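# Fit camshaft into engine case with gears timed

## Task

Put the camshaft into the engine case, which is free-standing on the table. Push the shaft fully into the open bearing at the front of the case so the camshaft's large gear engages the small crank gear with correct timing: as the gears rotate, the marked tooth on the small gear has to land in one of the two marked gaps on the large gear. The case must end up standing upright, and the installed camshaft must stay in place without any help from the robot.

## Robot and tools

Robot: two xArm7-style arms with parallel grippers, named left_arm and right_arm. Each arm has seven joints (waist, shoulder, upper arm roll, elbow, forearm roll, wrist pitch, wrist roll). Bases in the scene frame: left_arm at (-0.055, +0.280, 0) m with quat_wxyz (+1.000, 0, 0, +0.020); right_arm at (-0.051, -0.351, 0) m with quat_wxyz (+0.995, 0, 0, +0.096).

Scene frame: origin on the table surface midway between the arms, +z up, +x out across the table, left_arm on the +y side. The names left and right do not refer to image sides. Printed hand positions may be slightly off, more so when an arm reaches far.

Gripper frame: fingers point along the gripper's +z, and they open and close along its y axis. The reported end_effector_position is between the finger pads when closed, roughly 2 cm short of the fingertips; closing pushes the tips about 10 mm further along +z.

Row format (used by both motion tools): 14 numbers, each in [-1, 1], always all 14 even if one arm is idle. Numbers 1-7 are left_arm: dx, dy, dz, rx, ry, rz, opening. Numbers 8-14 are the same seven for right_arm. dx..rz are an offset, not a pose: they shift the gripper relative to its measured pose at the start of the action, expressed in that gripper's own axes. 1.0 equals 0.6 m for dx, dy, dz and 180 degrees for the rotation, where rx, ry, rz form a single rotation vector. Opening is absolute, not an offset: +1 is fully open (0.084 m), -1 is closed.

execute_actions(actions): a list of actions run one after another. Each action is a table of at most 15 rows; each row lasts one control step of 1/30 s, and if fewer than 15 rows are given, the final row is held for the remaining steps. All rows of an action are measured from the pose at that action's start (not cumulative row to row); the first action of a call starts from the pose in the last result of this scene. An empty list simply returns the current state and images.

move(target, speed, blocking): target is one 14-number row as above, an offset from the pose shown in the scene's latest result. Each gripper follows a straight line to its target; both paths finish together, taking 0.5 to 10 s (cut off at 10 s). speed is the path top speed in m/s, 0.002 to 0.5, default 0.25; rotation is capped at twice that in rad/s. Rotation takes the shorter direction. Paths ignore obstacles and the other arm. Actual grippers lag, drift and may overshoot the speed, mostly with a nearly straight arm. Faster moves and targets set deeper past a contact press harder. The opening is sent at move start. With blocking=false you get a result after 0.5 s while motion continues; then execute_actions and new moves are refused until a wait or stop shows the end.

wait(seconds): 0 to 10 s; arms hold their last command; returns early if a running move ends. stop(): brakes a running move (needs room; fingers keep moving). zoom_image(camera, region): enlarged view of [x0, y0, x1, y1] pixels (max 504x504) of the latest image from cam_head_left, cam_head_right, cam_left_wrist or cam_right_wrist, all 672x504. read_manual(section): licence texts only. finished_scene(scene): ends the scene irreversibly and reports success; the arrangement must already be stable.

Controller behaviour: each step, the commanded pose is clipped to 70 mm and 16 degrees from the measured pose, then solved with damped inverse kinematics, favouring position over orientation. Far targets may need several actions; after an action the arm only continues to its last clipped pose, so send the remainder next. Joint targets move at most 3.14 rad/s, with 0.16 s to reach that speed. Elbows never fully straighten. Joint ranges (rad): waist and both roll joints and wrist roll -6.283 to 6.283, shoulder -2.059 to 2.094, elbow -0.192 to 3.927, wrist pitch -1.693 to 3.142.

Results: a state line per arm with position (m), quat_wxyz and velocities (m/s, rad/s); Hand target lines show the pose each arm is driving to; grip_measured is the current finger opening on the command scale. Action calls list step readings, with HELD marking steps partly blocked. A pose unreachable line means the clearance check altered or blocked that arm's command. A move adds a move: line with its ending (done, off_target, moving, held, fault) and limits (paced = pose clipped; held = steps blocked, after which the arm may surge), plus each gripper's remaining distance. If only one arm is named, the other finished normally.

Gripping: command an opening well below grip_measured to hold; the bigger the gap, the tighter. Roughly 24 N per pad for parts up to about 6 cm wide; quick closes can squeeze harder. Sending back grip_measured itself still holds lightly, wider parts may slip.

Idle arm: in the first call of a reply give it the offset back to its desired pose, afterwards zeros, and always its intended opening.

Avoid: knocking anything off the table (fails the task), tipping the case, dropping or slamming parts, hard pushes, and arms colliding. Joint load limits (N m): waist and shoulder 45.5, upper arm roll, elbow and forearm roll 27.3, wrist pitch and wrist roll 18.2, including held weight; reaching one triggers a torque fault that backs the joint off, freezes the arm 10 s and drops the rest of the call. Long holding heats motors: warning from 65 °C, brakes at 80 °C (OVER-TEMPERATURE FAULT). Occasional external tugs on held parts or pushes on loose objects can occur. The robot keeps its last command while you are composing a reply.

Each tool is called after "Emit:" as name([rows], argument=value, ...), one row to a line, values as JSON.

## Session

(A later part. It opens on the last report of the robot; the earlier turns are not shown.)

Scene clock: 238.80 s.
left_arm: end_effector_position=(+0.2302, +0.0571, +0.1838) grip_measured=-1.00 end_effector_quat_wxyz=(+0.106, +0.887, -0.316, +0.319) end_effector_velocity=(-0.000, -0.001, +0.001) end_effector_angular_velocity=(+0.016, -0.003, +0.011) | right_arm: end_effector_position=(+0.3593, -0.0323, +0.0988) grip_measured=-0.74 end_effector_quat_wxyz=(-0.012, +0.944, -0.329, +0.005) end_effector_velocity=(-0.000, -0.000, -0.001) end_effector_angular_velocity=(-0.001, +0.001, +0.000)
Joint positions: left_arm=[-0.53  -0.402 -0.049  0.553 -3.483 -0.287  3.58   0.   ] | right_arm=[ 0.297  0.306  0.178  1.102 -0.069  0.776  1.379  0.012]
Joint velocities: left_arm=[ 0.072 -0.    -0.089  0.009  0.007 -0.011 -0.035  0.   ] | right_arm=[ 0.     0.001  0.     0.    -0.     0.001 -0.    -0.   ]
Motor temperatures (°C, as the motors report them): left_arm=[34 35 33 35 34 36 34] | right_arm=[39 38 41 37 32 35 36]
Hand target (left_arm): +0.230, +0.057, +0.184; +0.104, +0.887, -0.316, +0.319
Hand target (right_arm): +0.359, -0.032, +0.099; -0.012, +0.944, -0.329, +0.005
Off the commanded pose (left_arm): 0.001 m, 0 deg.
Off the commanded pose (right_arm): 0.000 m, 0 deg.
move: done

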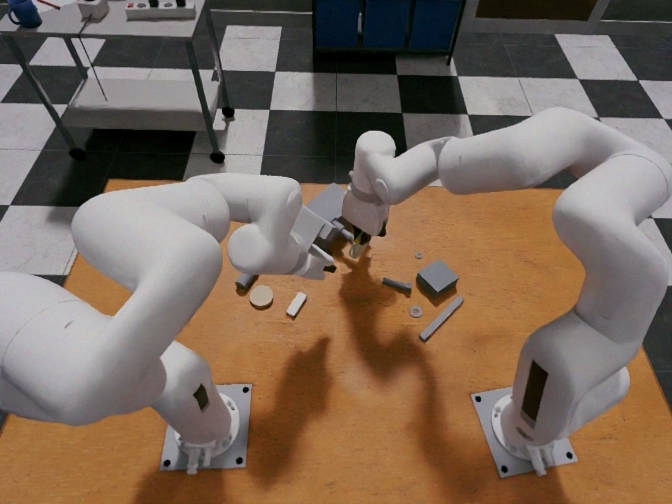

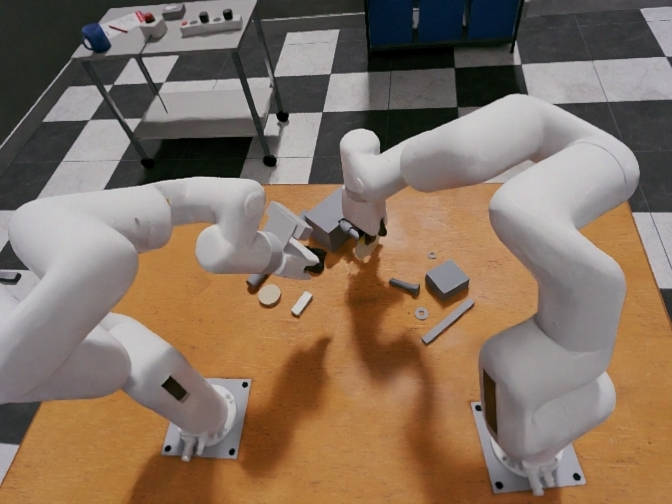

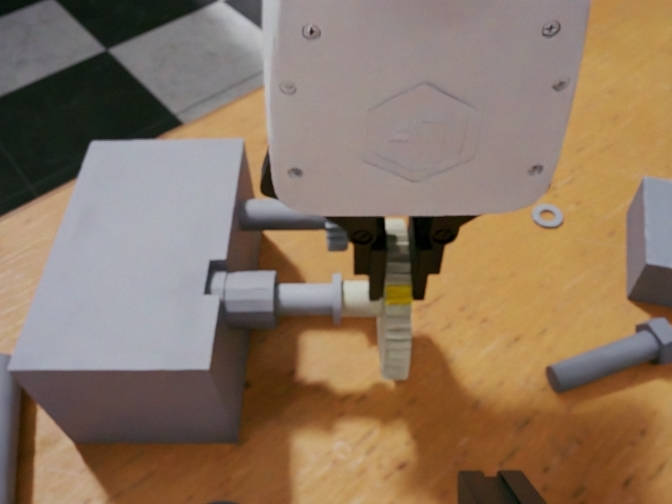

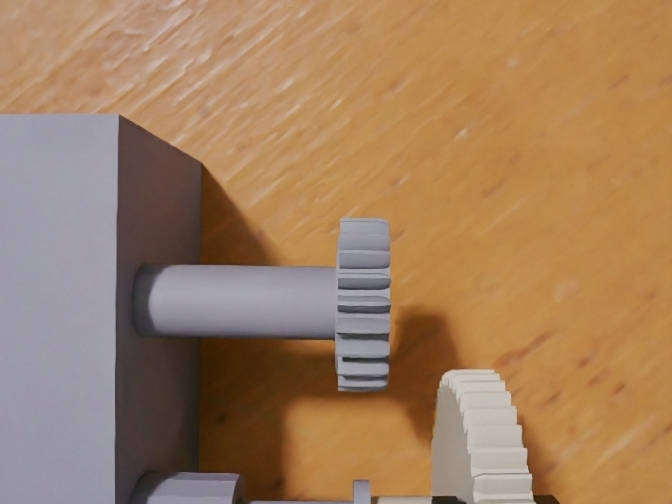

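Emit:
move(target=[0,-0.268,0,0,0,0,-1,0,0,0,0,0,0,-1], speed=0.2)

Emit:
move(target=[0.122,0,0.237,0,0,0,-1,0,0,0,0,0,0,-1], speed=0.15)

Emit:
move(target=[-0.03,0,0.037,0,0,0,-1,0,0,0,0,0,0,-1], speed=0.03)

Emit:
move(target=[-0.006,0.004,0.008,0,0,0,-1,0,-0.045,0.0012,0,0,0,-1], speed=0.01)

Scene clock: 251.57 s.
left_arm: end_effector_position=(+0.3310, +0.1813, +0.1865) grip_measured=-1.00 end_effector_quat_wxyz=(+0.104, +0.887, -0.316, +0.319) end_effector_velocity=(+0.001, +0.000, +0.001) end_effector_angular_velocity=(-0.016, +0.001, -0.013) | right_arm: end_effector_position=(+0.3593, -0.0323, +0.0988) grip_measured=-0.74 end_effector_quat_wxyz=(-0.012, +0.944, -0.329, +0.005) end_effector_velocity=(-0.000, +0.000, -0.000) end_effector_angular_velocity=(+0.000, +0.000, +0.001)
Joint positions: left_arm=[-1.121 -0.319  1.08   0.741 -3.546 -0.382  4.219  0.   ] | right_arm=[ 0.297  0.306  0.178  1.102 -0.069  0.776  1.379  0.012]
Joint velocities: left_arm=[-0.053 -0.016  0.065  0.006 -0.008 -0.008  0.031  0.   ] | right_arm=[ 0.  0.  0. -0.  0. -0.  0.  0.]
Motor temperatures (°C, as the motors report them): left_arm=[34 35 33 35 34 36 34] | right_arm=[39 38 41 37 32 35 36]
Hand target (left_arm): +0.331, +0.181, +0.187; +0.105, +0.887, -0.317, +0.319
Hand target (right_arm): +0.359, -0.032, +0.099; -0.012, +0.944, -0.329, +0.005
Off the commanded pose (left_arm): 0.001 m, 0 deg.
Off the commanded pose (right_arm): 0.000 m, 0 deg.
move: done

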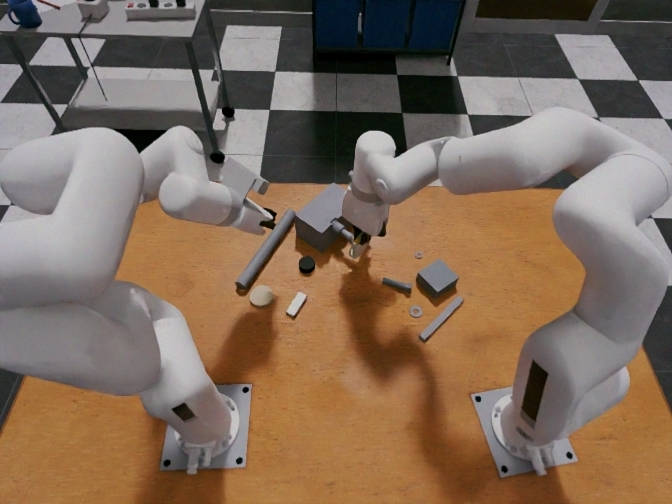

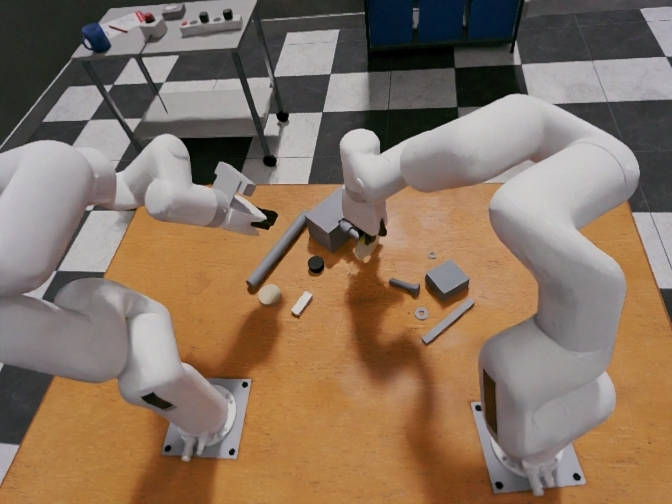

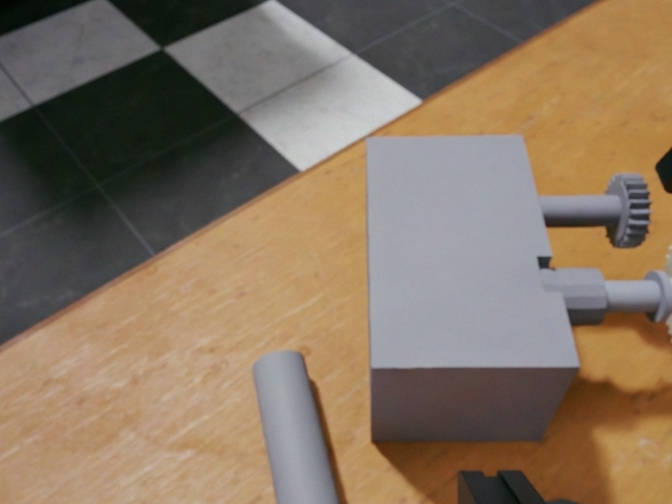

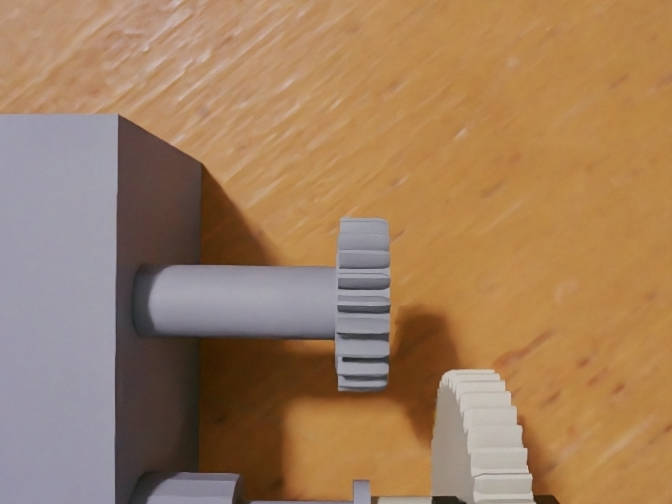

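Scene clock: 254.80 s.
left_arm: end_effector_position=(+0.4460, +0.0907, +0.1230) grip_measured=-1.00 end_effector_quat_wxyz=(+0.103, +0.889, -0.316, +0.316) end_effector_velocity=(-0.000, -0.001, +0.001) end_effector_angular_velocity=(-0.020, -0.026, -0.002) | right_arm: end_effector_position=(+0.3593, -0.0323, +0.0988) grip_measured=-0.74 end_effector_quat_wxyz=(-0.012, +0.944, -0.329, +0.005) end_effector_velocity=(+0.001, -0.000, +0.001) end_effector_angular_velocity=(+0.001, -0.002, -0.001)
Joint positions: left_arm=[-0.503  0.33   0.436  0.937 -4.677 -0.481  5.112  0.   ] | right_arm=[ 0.297  0.306  0.178  1.102 -0.069  0.776  1.379  0.012]
Joint velocities: left_arm=[ 0.025 -0.015 -0.024 -0.067 -0.163 -0.002  0.182  0.   ] | right_arm=[-0.001 -0.001  0.    -0.    -0.    -0.001  0.     0.   ]
Motor temperatures (°C, as the motors report them): left_arm=[34 35 33 35 34 36 34] | right_arm=[39 38 41 37 32 35 36]
Hand target (left_arm): +0.446, +0.091, +0.123; +0.104, +0.888, -0.316, +0.318
Hand target (right_arm): +0.359, -0.032, +0.099; -0.012, +0.944, -0.329, +0.005
Off the commanded pose (left_arm): 0.001 m, 0 deg.
Off the commanded pose (right_arm): 0.000 m, 0 deg.
move: done; limits=paced

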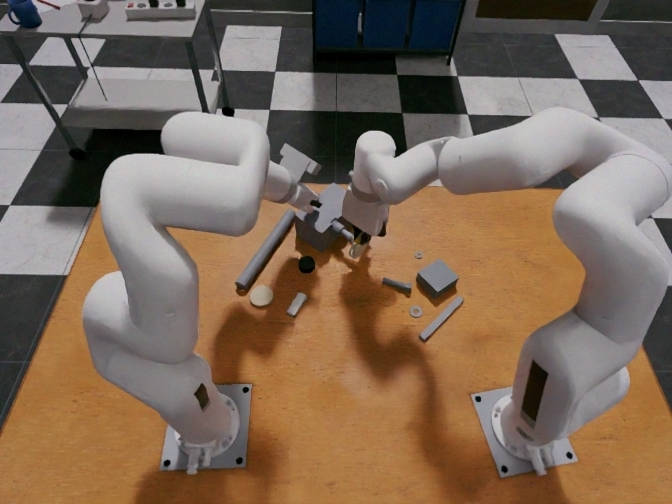

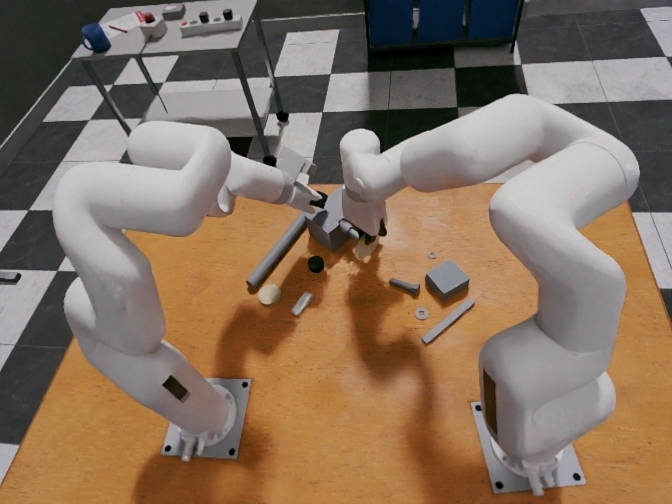

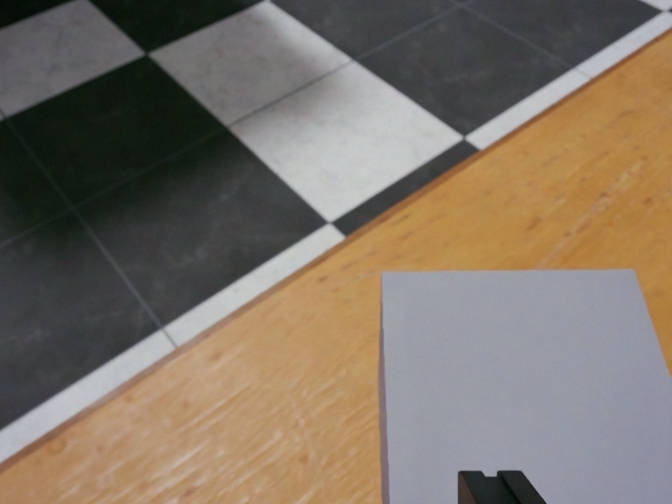

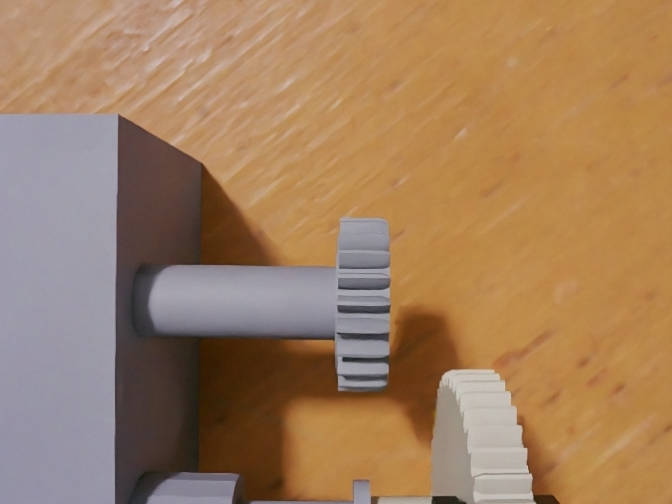

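Scene clock: 256.03 s.
left_arm: end_effector_position=(+0.4493, +0.0899, +0.1020) grip_measured=-1.00 end_effector_quat_wxyz=(+0.105, +0.886, -0.316, +0.321) end_effector_velocity=(+0.004, -0.004, -0.002) end_effector_angular_velocity=(+0.001, -0.023, +0.002) | right_arm: end_effector_position=(+0.3594, -0.0323, +0.0988) grip_measured=-0.74 end_effector_quat_wxyz=(-0.012, +0.944, -0.329, +0.005) end_effector_velocity=(+0.004, -0.000, +0.001) end_effector_angular_velocity=(+0.005, -0.006, -0.007)
Joint positions: left_arm=[-0.494  0.38   0.424  0.88  -4.908 -0.503  5.35   0.   ] | right_arm=[ 0.297  0.306  0.178  1.103 -0.069  0.776  1.379  0.012]
Joint velocities: left_arm=[-0.018  0.007  0.003 -0.029 -0.119 -0.001  0.114  0.   ] | right_arm=[-0.001  0.002 -0.004  0.005  0.001 -0.006  0.001  0.   ]
Motor temperatures (°C, as the motors report them): left_arm=[34 35 33 35 34 36 34] | right_arm=[39 38 41 37 32 35 36]
Hand target (left_arm): +0.446, +0.091, +0.095; +0.103, +0.889, -0.316, +0.315
Hand target (right_arm): +0.359, -0.032, +0.099; -0.012, +0.944, -0.329, +0.005
Off the commanded pose (left_arm): 0.008 m, 1 deg.
Off the commanded pose (right_arm): 0.000 m, 0 deg.
move: off_target (left_arm)

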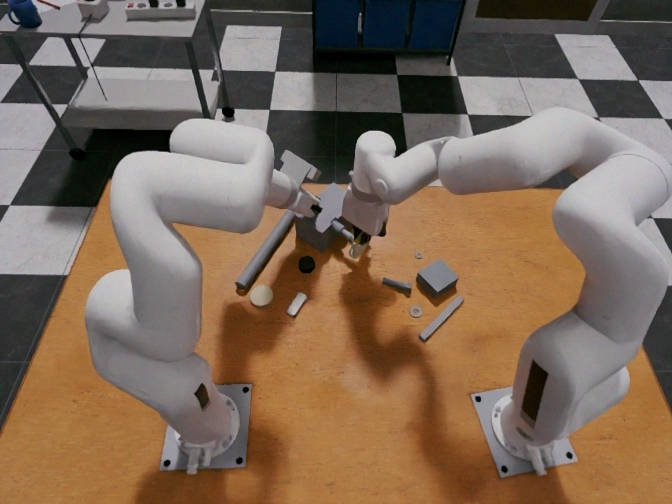

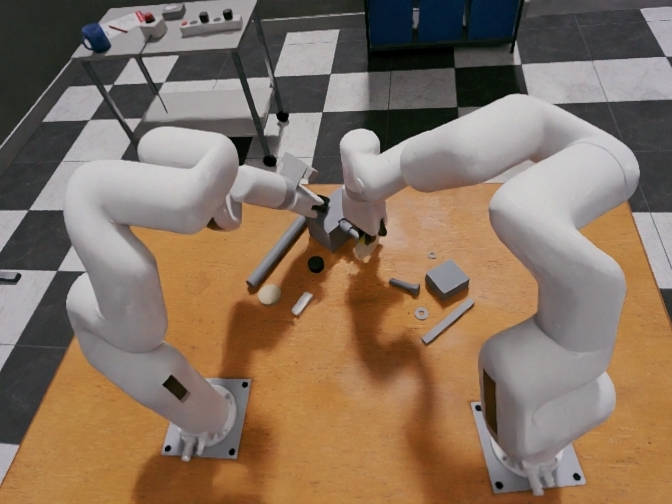

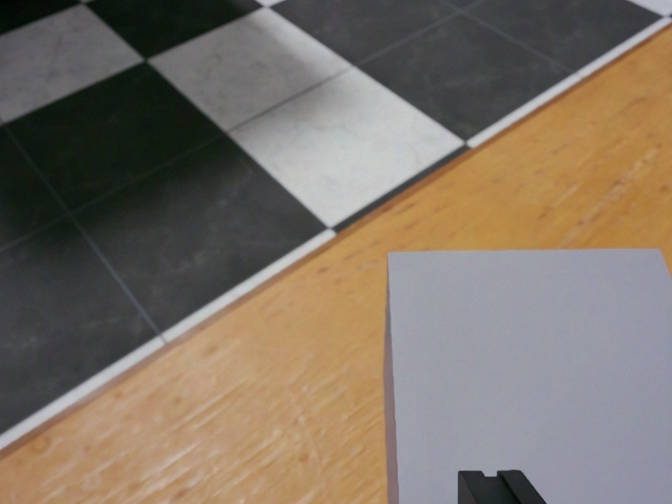

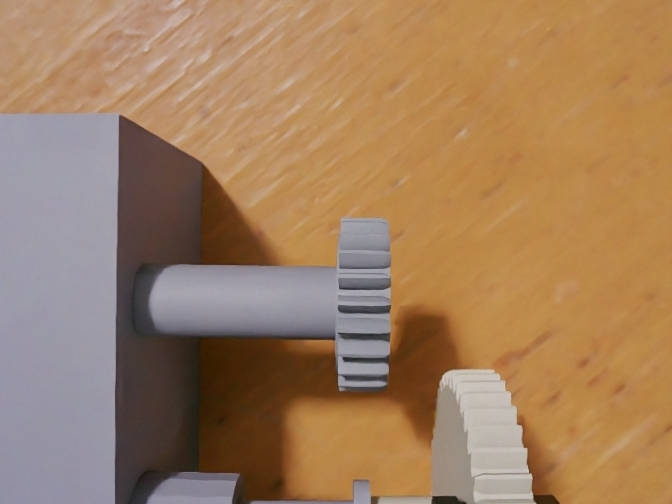

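Scene clock: 258.97 s.
left_arm: end_effector_position=(+0.4521, +0.0869, +0.1020) grip_measured=-1.00 end_effector_quat_wxyz=(+0.105, +0.884, -0.317, +0.327) end_effector_velocity=(-0.001, -0.001, -0.001) end_effector_angular_velocity=(+0.000, -0.001, -0.003) | right_arm: end_effector_position=(+0.3759, -0.0118, +0.0987) grip_measured=-0.73 end_effector_quat_wxyz=(-0.012, +0.944, -0.329, +0.005) end_effector_velocity=(+0.002, +0.002, -0.001) end_effector_angular_velocity=(-0.001, +0.001, -0.000)
Joint positions: left_arm=[-0.504  0.386  0.426  0.871 -4.963 -0.508  5.401  0.   ] | right_arm=[ 0.316  0.382  0.176  1.214 -0.083  0.814  1.399  0.012]
Joint velocities: left_arm=[-0.002  0.001 -0.001 -0.002 -0.007 -0.001  0.008  0.   ] | right_arm=[ 0.002  0.011 -0.001  0.014 -0.002  0.005  0.002  0.   ]
Motor temperatures (°C, as the motors report them): left_arm=[34 35 33 35 34 36 34] | right_arm=[39 38 41 37 32 35 36]
Hand target (left_arm): +0.448, +0.088, +0.096; +0.105, +0.887, -0.316, +0.321
Hand target (right_arm): +0.376, -0.011, +0.099; -0.012, +0.944, -0.329, +0.005
Off the commanded pose (left_arm): 0.007 m, 1 deg.
Off the commanded pose (right_arm): 0.001 m, 0 deg.
move: off_target (left_arm)

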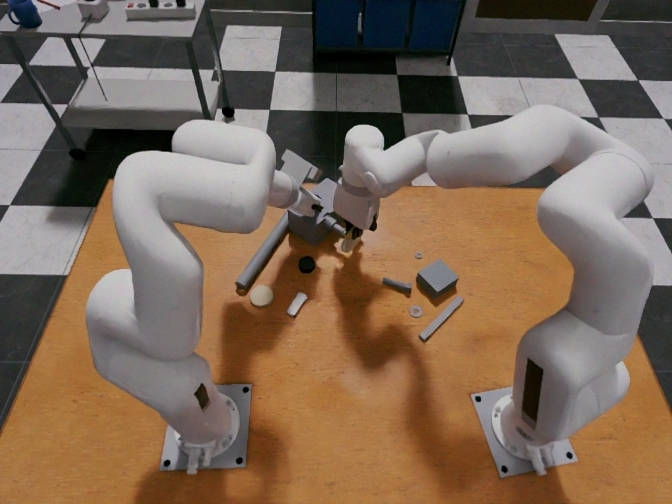

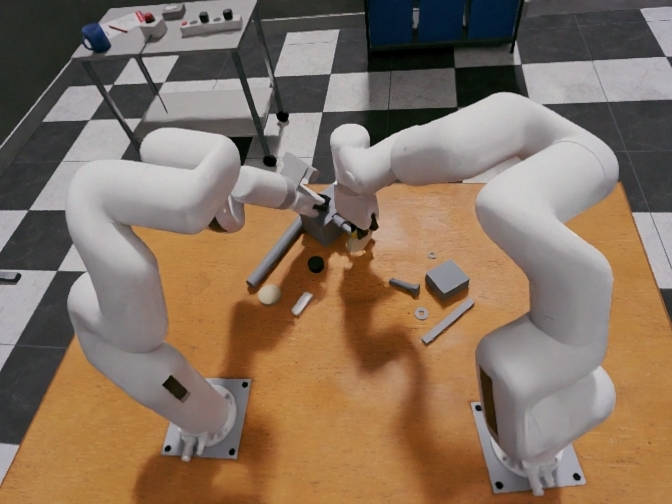

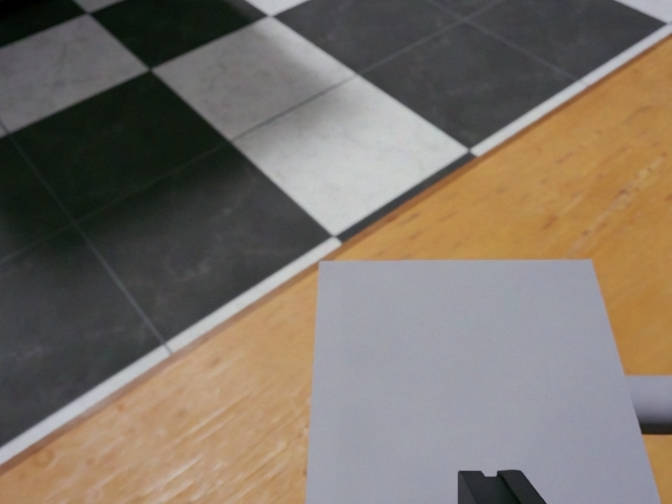

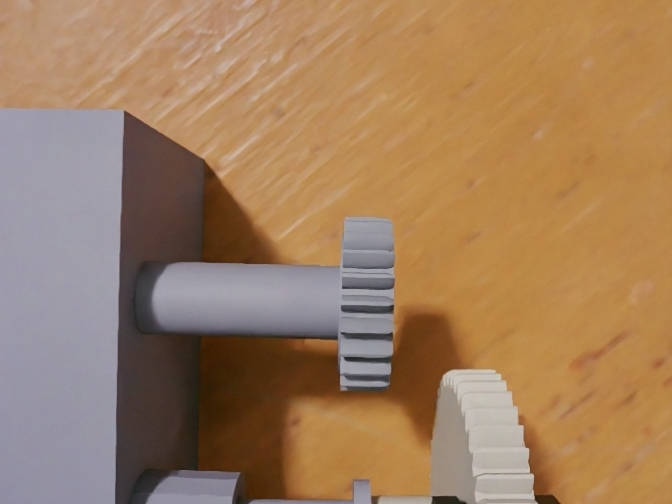

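Emit:
move(target=[0.02,0,-0.025,0,0,0,-1,0,0.003,0,0,0,0,-1], speed=0.05)

Emit:
move(target=[0,-0.12,0,0,0,0,-1,0,0,0,0,0,0,-1], speed=0.08)

Emit:
move(target=[-0.065,0,0.08,0,0,0,-1,0,0,0,0,0,0,-0.55], speed=0.05)

Emit:
move(target=[0,0.06,0,0,0,0,-1,0,0,0,0,0,0,-0.55], speed=0.012)

Scene clock: 273.57 s.
left_arm: end_effector_position=(+0.4511, +0.0869, +0.1205) grip_measured=-1.00 end_effector_quat_wxyz=(+0.104, +0.884, -0.317, +0.327) end_effector_velocity=(+0.002, +0.001, +0.004) end_effector_angular_velocity=(-0.002, +0.003, +0.002) | right_arm: end_effector_position=(+0.3743, -0.0124, +0.0986) grip_measured=-0.74 end_effector_quat_wxyz=(-0.012, +0.944, -0.329, +0.004) end_effector_velocity=(-0.000, -0.002, -0.000) end_effector_angular_velocity=(-0.003, +0.002, -0.003)
Joint positions: left_arm=[-0.49   0.34   0.416  0.906 -4.812 -0.484  5.253  0.   ] | right_arm=[ 0.315  0.378  0.177  1.207 -0.083  0.811  1.398  0.012]
Joint velocities: left_arm=[ 0.004 -0.001  0.     0.024  0.053 -0.    -0.059  0.   ] | right_arm=[-0.002 -0.001 -0.001 -0.002 -0.001  0.003  0.    -0.   ]
Motor temperatures (°C, as the motors report them): left_arm=[34 35 33 35 34 36 34] | right_arm=[39 38 41 37 32 35 36]
Hand target (left_arm): +0.451, +0.087, +0.121; +0.105, +0.884, -0.317, +0.327
Hand target (right_arm): +0.375, -0.013, +0.099; -0.012, +0.944, -0.329, +0.005
Off the commanded pose (left_arm): 0.001 m, 0 deg.
Off the commanded pose (right_arm): 0.001 m, 0 deg.
move: done

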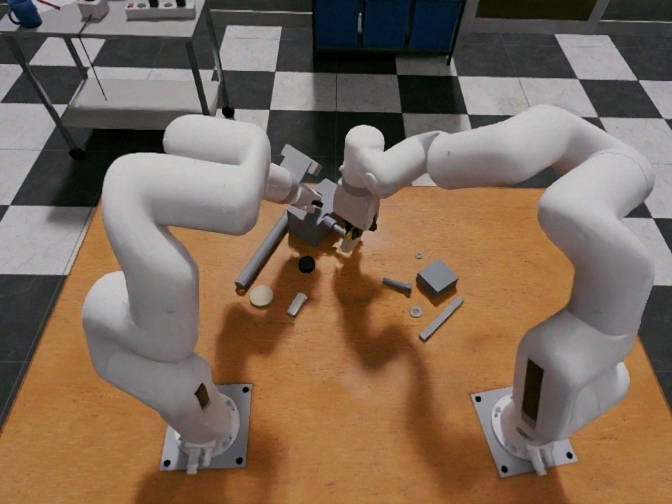

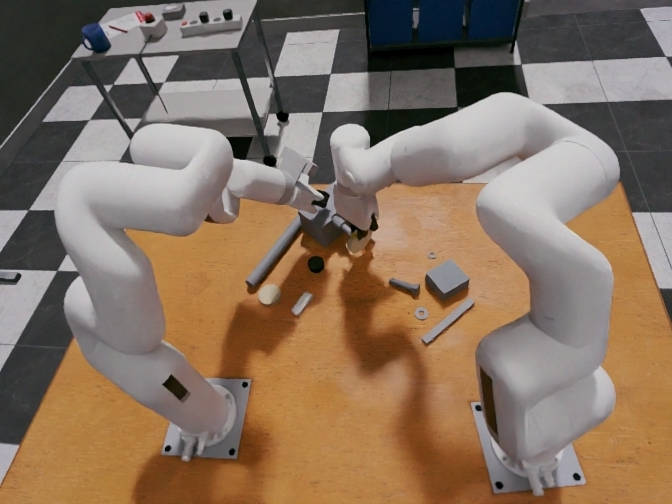

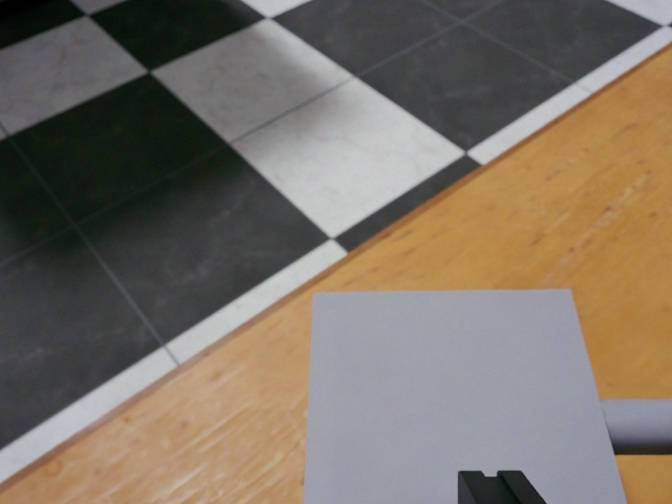

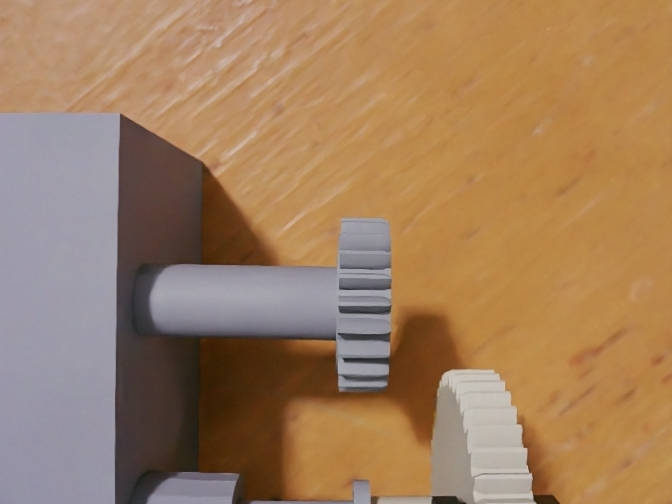

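Scene clock: 274.93 s.
left_arm: end_effector_position=(+0.4962, +0.1423, +0.1223) grip_measured=-1.00 end_effector_quat_wxyz=(+0.105, +0.884, -0.317, +0.328) end_effector_velocity=(+0.003, +0.002, +0.001) end_effector_angular_velocity=(-0.000, +0.008, -0.000) | right_arm: end_effector_position=(+0.3743, -0.0124, +0.0986) grip_measured=-0.74 end_effector_quat_wxyz=(-0.012, +0.944, -0.329, +0.004) end_effector_velocity=(-0.000, +0.000, -0.000) end_effector_angular_velocity=(+0.000, -0.000, +0.000)
Joint positions: left_arm=[-0.387  0.48   0.474  1.131 -4.625 -0.626  5.103  0.   ] | right_arm=[ 0.315  0.378  0.177  1.207 -0.083  0.811  1.398  0.012]
Joint velocities: left_arm=[-0.     0.014  0.009  0.031  0.033 -0.014 -0.042  0.   ] | right_arm=[ 0.     0.001  0.     0.     0.    -0.001  0.    -0.   ]
Motor temperatures (°C, as the motors report them): left_arm=[34 35 33 35 34 36 34] | right_arm=[39 38 41 37 32 35 36]
Hand target (left_arm): +0.497, +0.143, +0.122; +0.105, +0.884, -0.317, +0.328
Hand target (right_arm): +0.374, -0.012, +0.099; -0.012, +0.944, -0.329, +0.004
Off the commanded pose (left_arm): 0.001 m, 0 deg.
Off the commanded pose (right_arm): 0.000 m, 0 deg.
move: done

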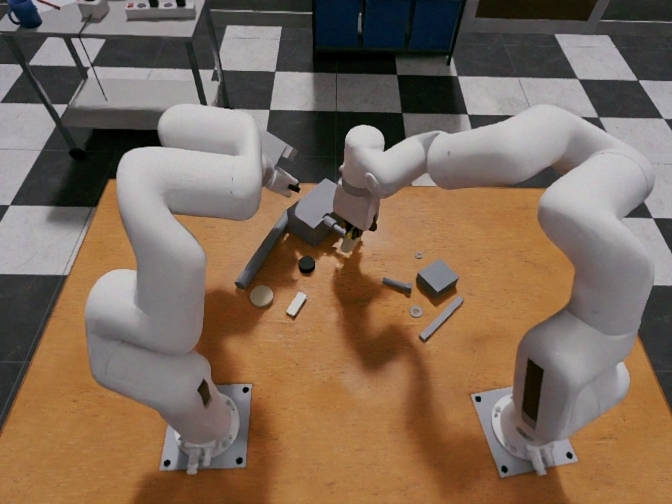

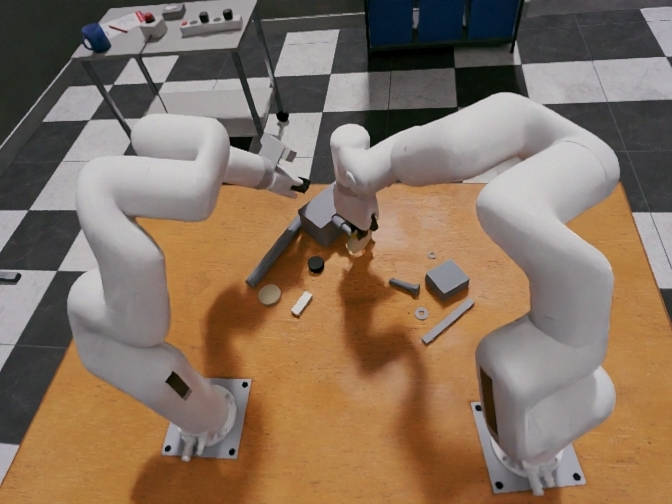

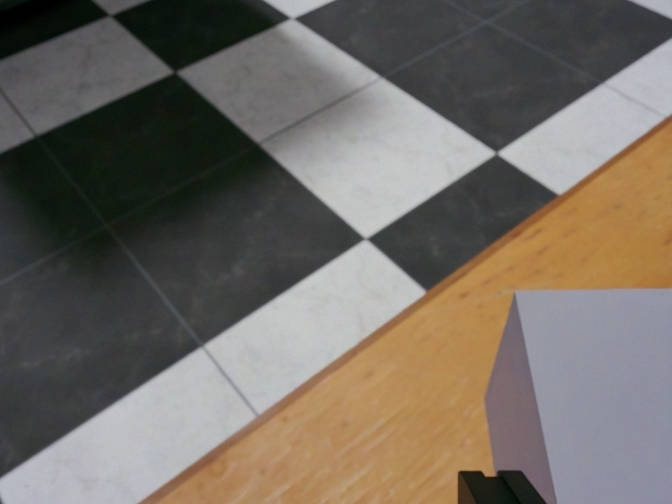

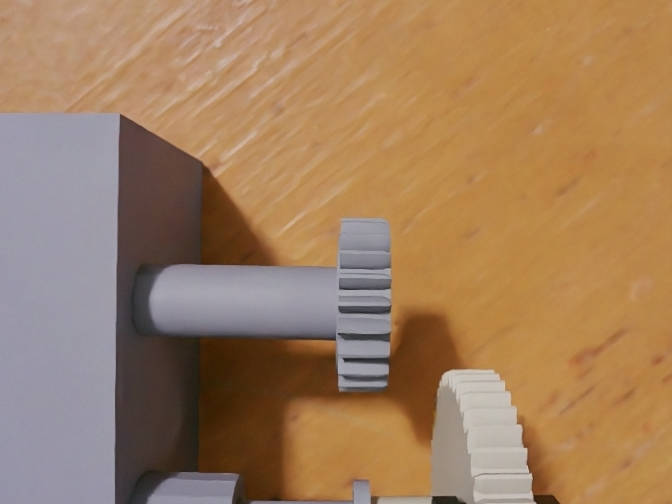

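Scene clock: 276.57 s.
left_arm: end_effector_position=(+0.4983, +0.1427, +0.0612) grip_measured=-1.00 end_effector_quat_wxyz=(+0.104, +0.884, -0.317, +0.328) end_effector_velocity=(+0.001, -0.001, -0.002) end_effector_angular_velocity=(-0.004, -0.010, +0.001) | right_arm: end_effector_position=(+0.3743, -0.0124, +0.0986) grip_measured=-0.57 end_effector_quat_wxyz=(-0.012, +0.944, -0.329, +0.004) end_effector_velocity=(+0.000, +0.000, -0.000) end_effector_angular_velocity=(+0.000, -0.001, -0.000)
Joint positions: left_arm=[-0.347  0.608  0.421  1.058 -4.935 -0.639  5.435  0.   ] | right_arm=[ 0.315  0.378  0.177  1.207 -0.083  0.811  1.398  0.019]
Joint velocities: left_arm=[-0.003  0.008 -0.    -0.012 -0.047 -0.008  0.046  0.   ] | right_arm=[-0.    -0.    -0.    -0.    -0.    -0.001 -0.     0.   ]
Motor temperatures (°C, as the motors report them): left_arm=[34 35 33 35 34 36 34] | right_arm=[39 38 41 37 32 35 36]
Hand target (left_arm): +0.498, +0.143, +0.060; +0.105, +0.884, -0.317, +0.328
Hand target (right_arm): +0.374, -0.012, +0.099; -0.012, +0.944, -0.329, +0.004
Off the commanded pose (left_arm): 0.001 m, 0 deg.
Off the commanded pose (right_arm): 0.000 m, 0 deg.
move: done

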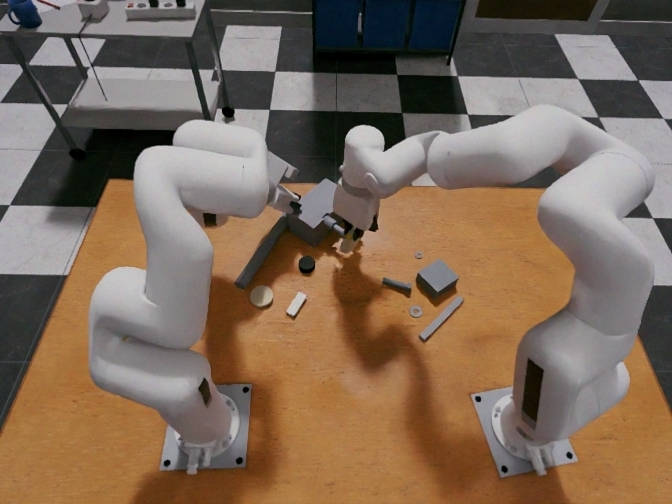

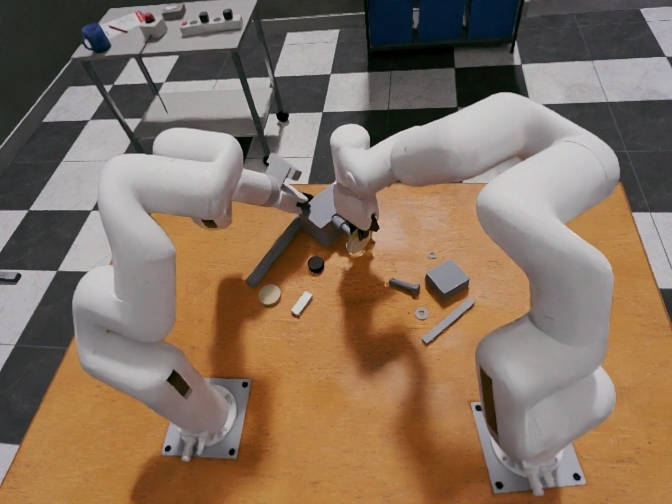

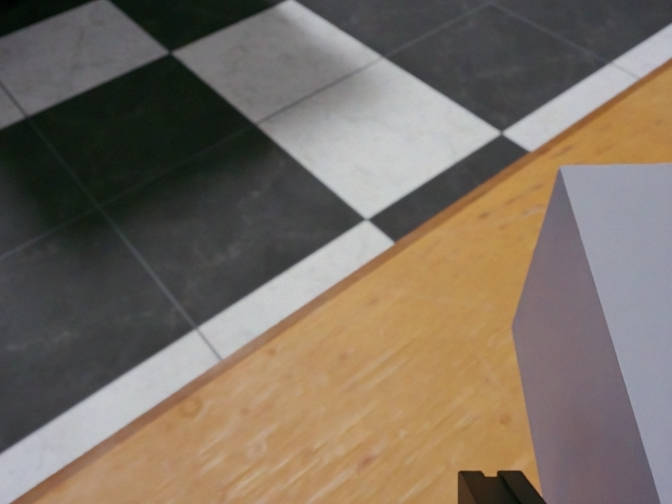

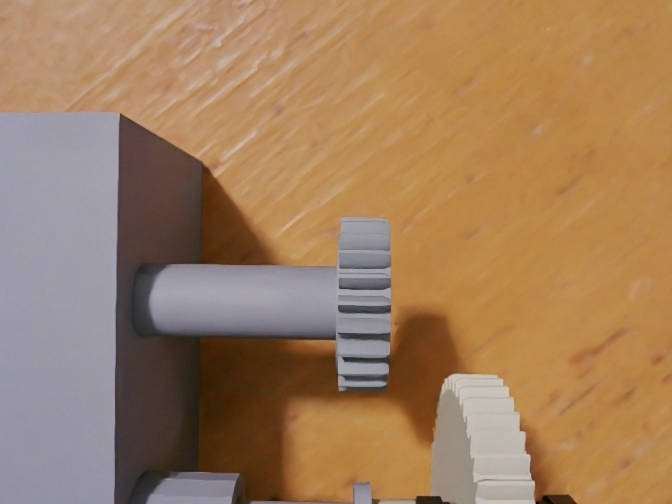

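Scene clock: 279.80 s.
left_arm: end_effector_position=(+0.4829, +0.1306, +0.0628) grip_measured=-1.00 end_effector_quat_wxyz=(+0.095, +0.887, -0.306, +0.332) end_effector_velocity=(-0.002, +0.000, -0.000) end_effector_angular_velocity=(+0.001, -0.001, +0.006) | right_arm: end_effector_position=(+0.3733, -0.0141, +0.0981) grip_measured=-0.55 end_effector_quat_wxyz=(-0.009, +0.944, -0.329, +0.003) end_effector_velocity=(-0.001, +0.000, +0.000) end_effector_angular_velocity=(-0.002, +0.002, +0.001)
Joint positions: left_arm=[-0.447  0.56   0.471  0.943 -5.077 -0.621  5.532  0.   ] | right_arm=[ 0.315  0.377  0.176  1.207 -0.082  0.819  1.398  0.02 ]
Joint velocities: left_arm=[-0.034  0.001  0.034 -0.013 -0.019 -0.011  0.003  0.   ] | right_arm=[ 0.001 -0.001  0.     0.001  0.     0.004  0.     0.   ]
Motor temperatures (°C, as the motors report them): left_arm=[34 35 33 35 34 36 34] | right_arm=[39 38 41 37 32 35 36]
Hand target (left_arm): +0.475, +0.115, +0.060; +0.104, +0.884, -0.317, +0.328
Hand target (right_arm): +0.374, -0.012, +0.099; -0.012, +0.944, -0.329, +0.004
Off the commanded pose (left_arm): 0.018 m, 2 deg.
Off the commanded pose (right_arm): 0.002 m, 0 deg.
move: off_target (left_arm)

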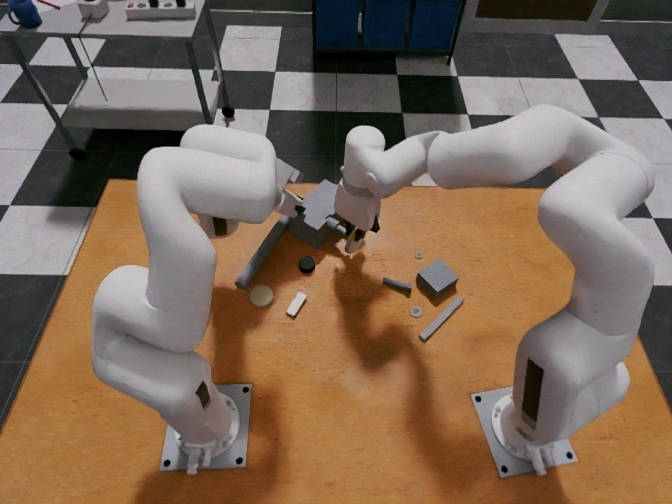

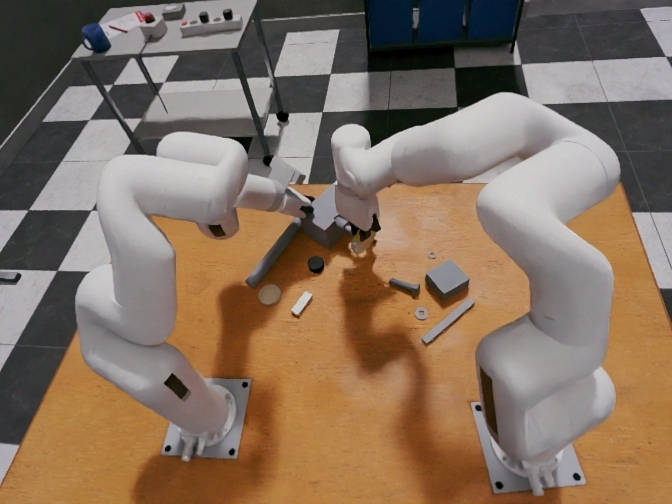

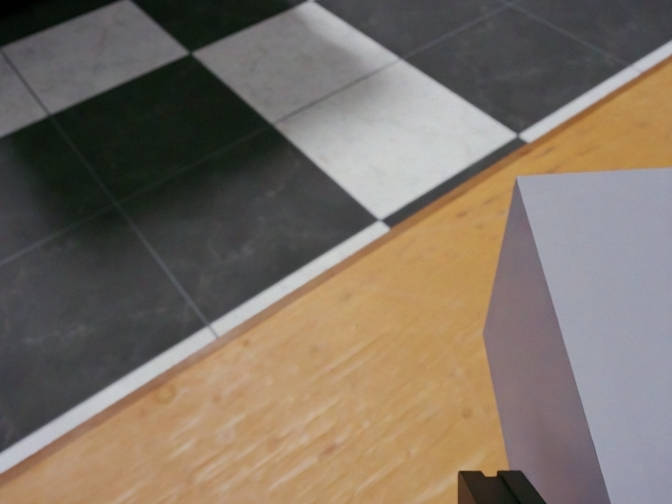

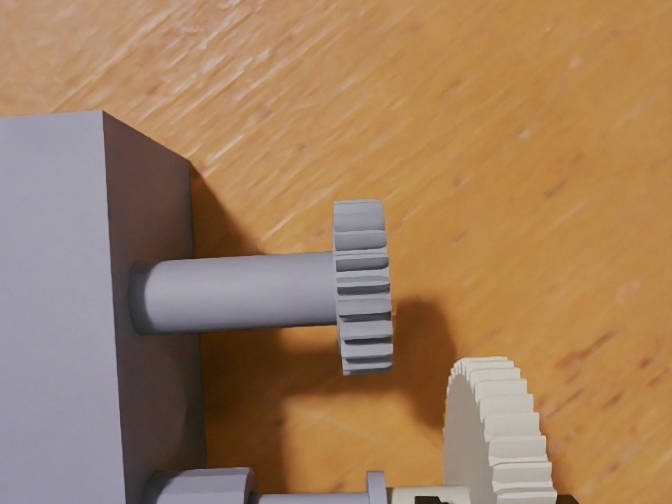

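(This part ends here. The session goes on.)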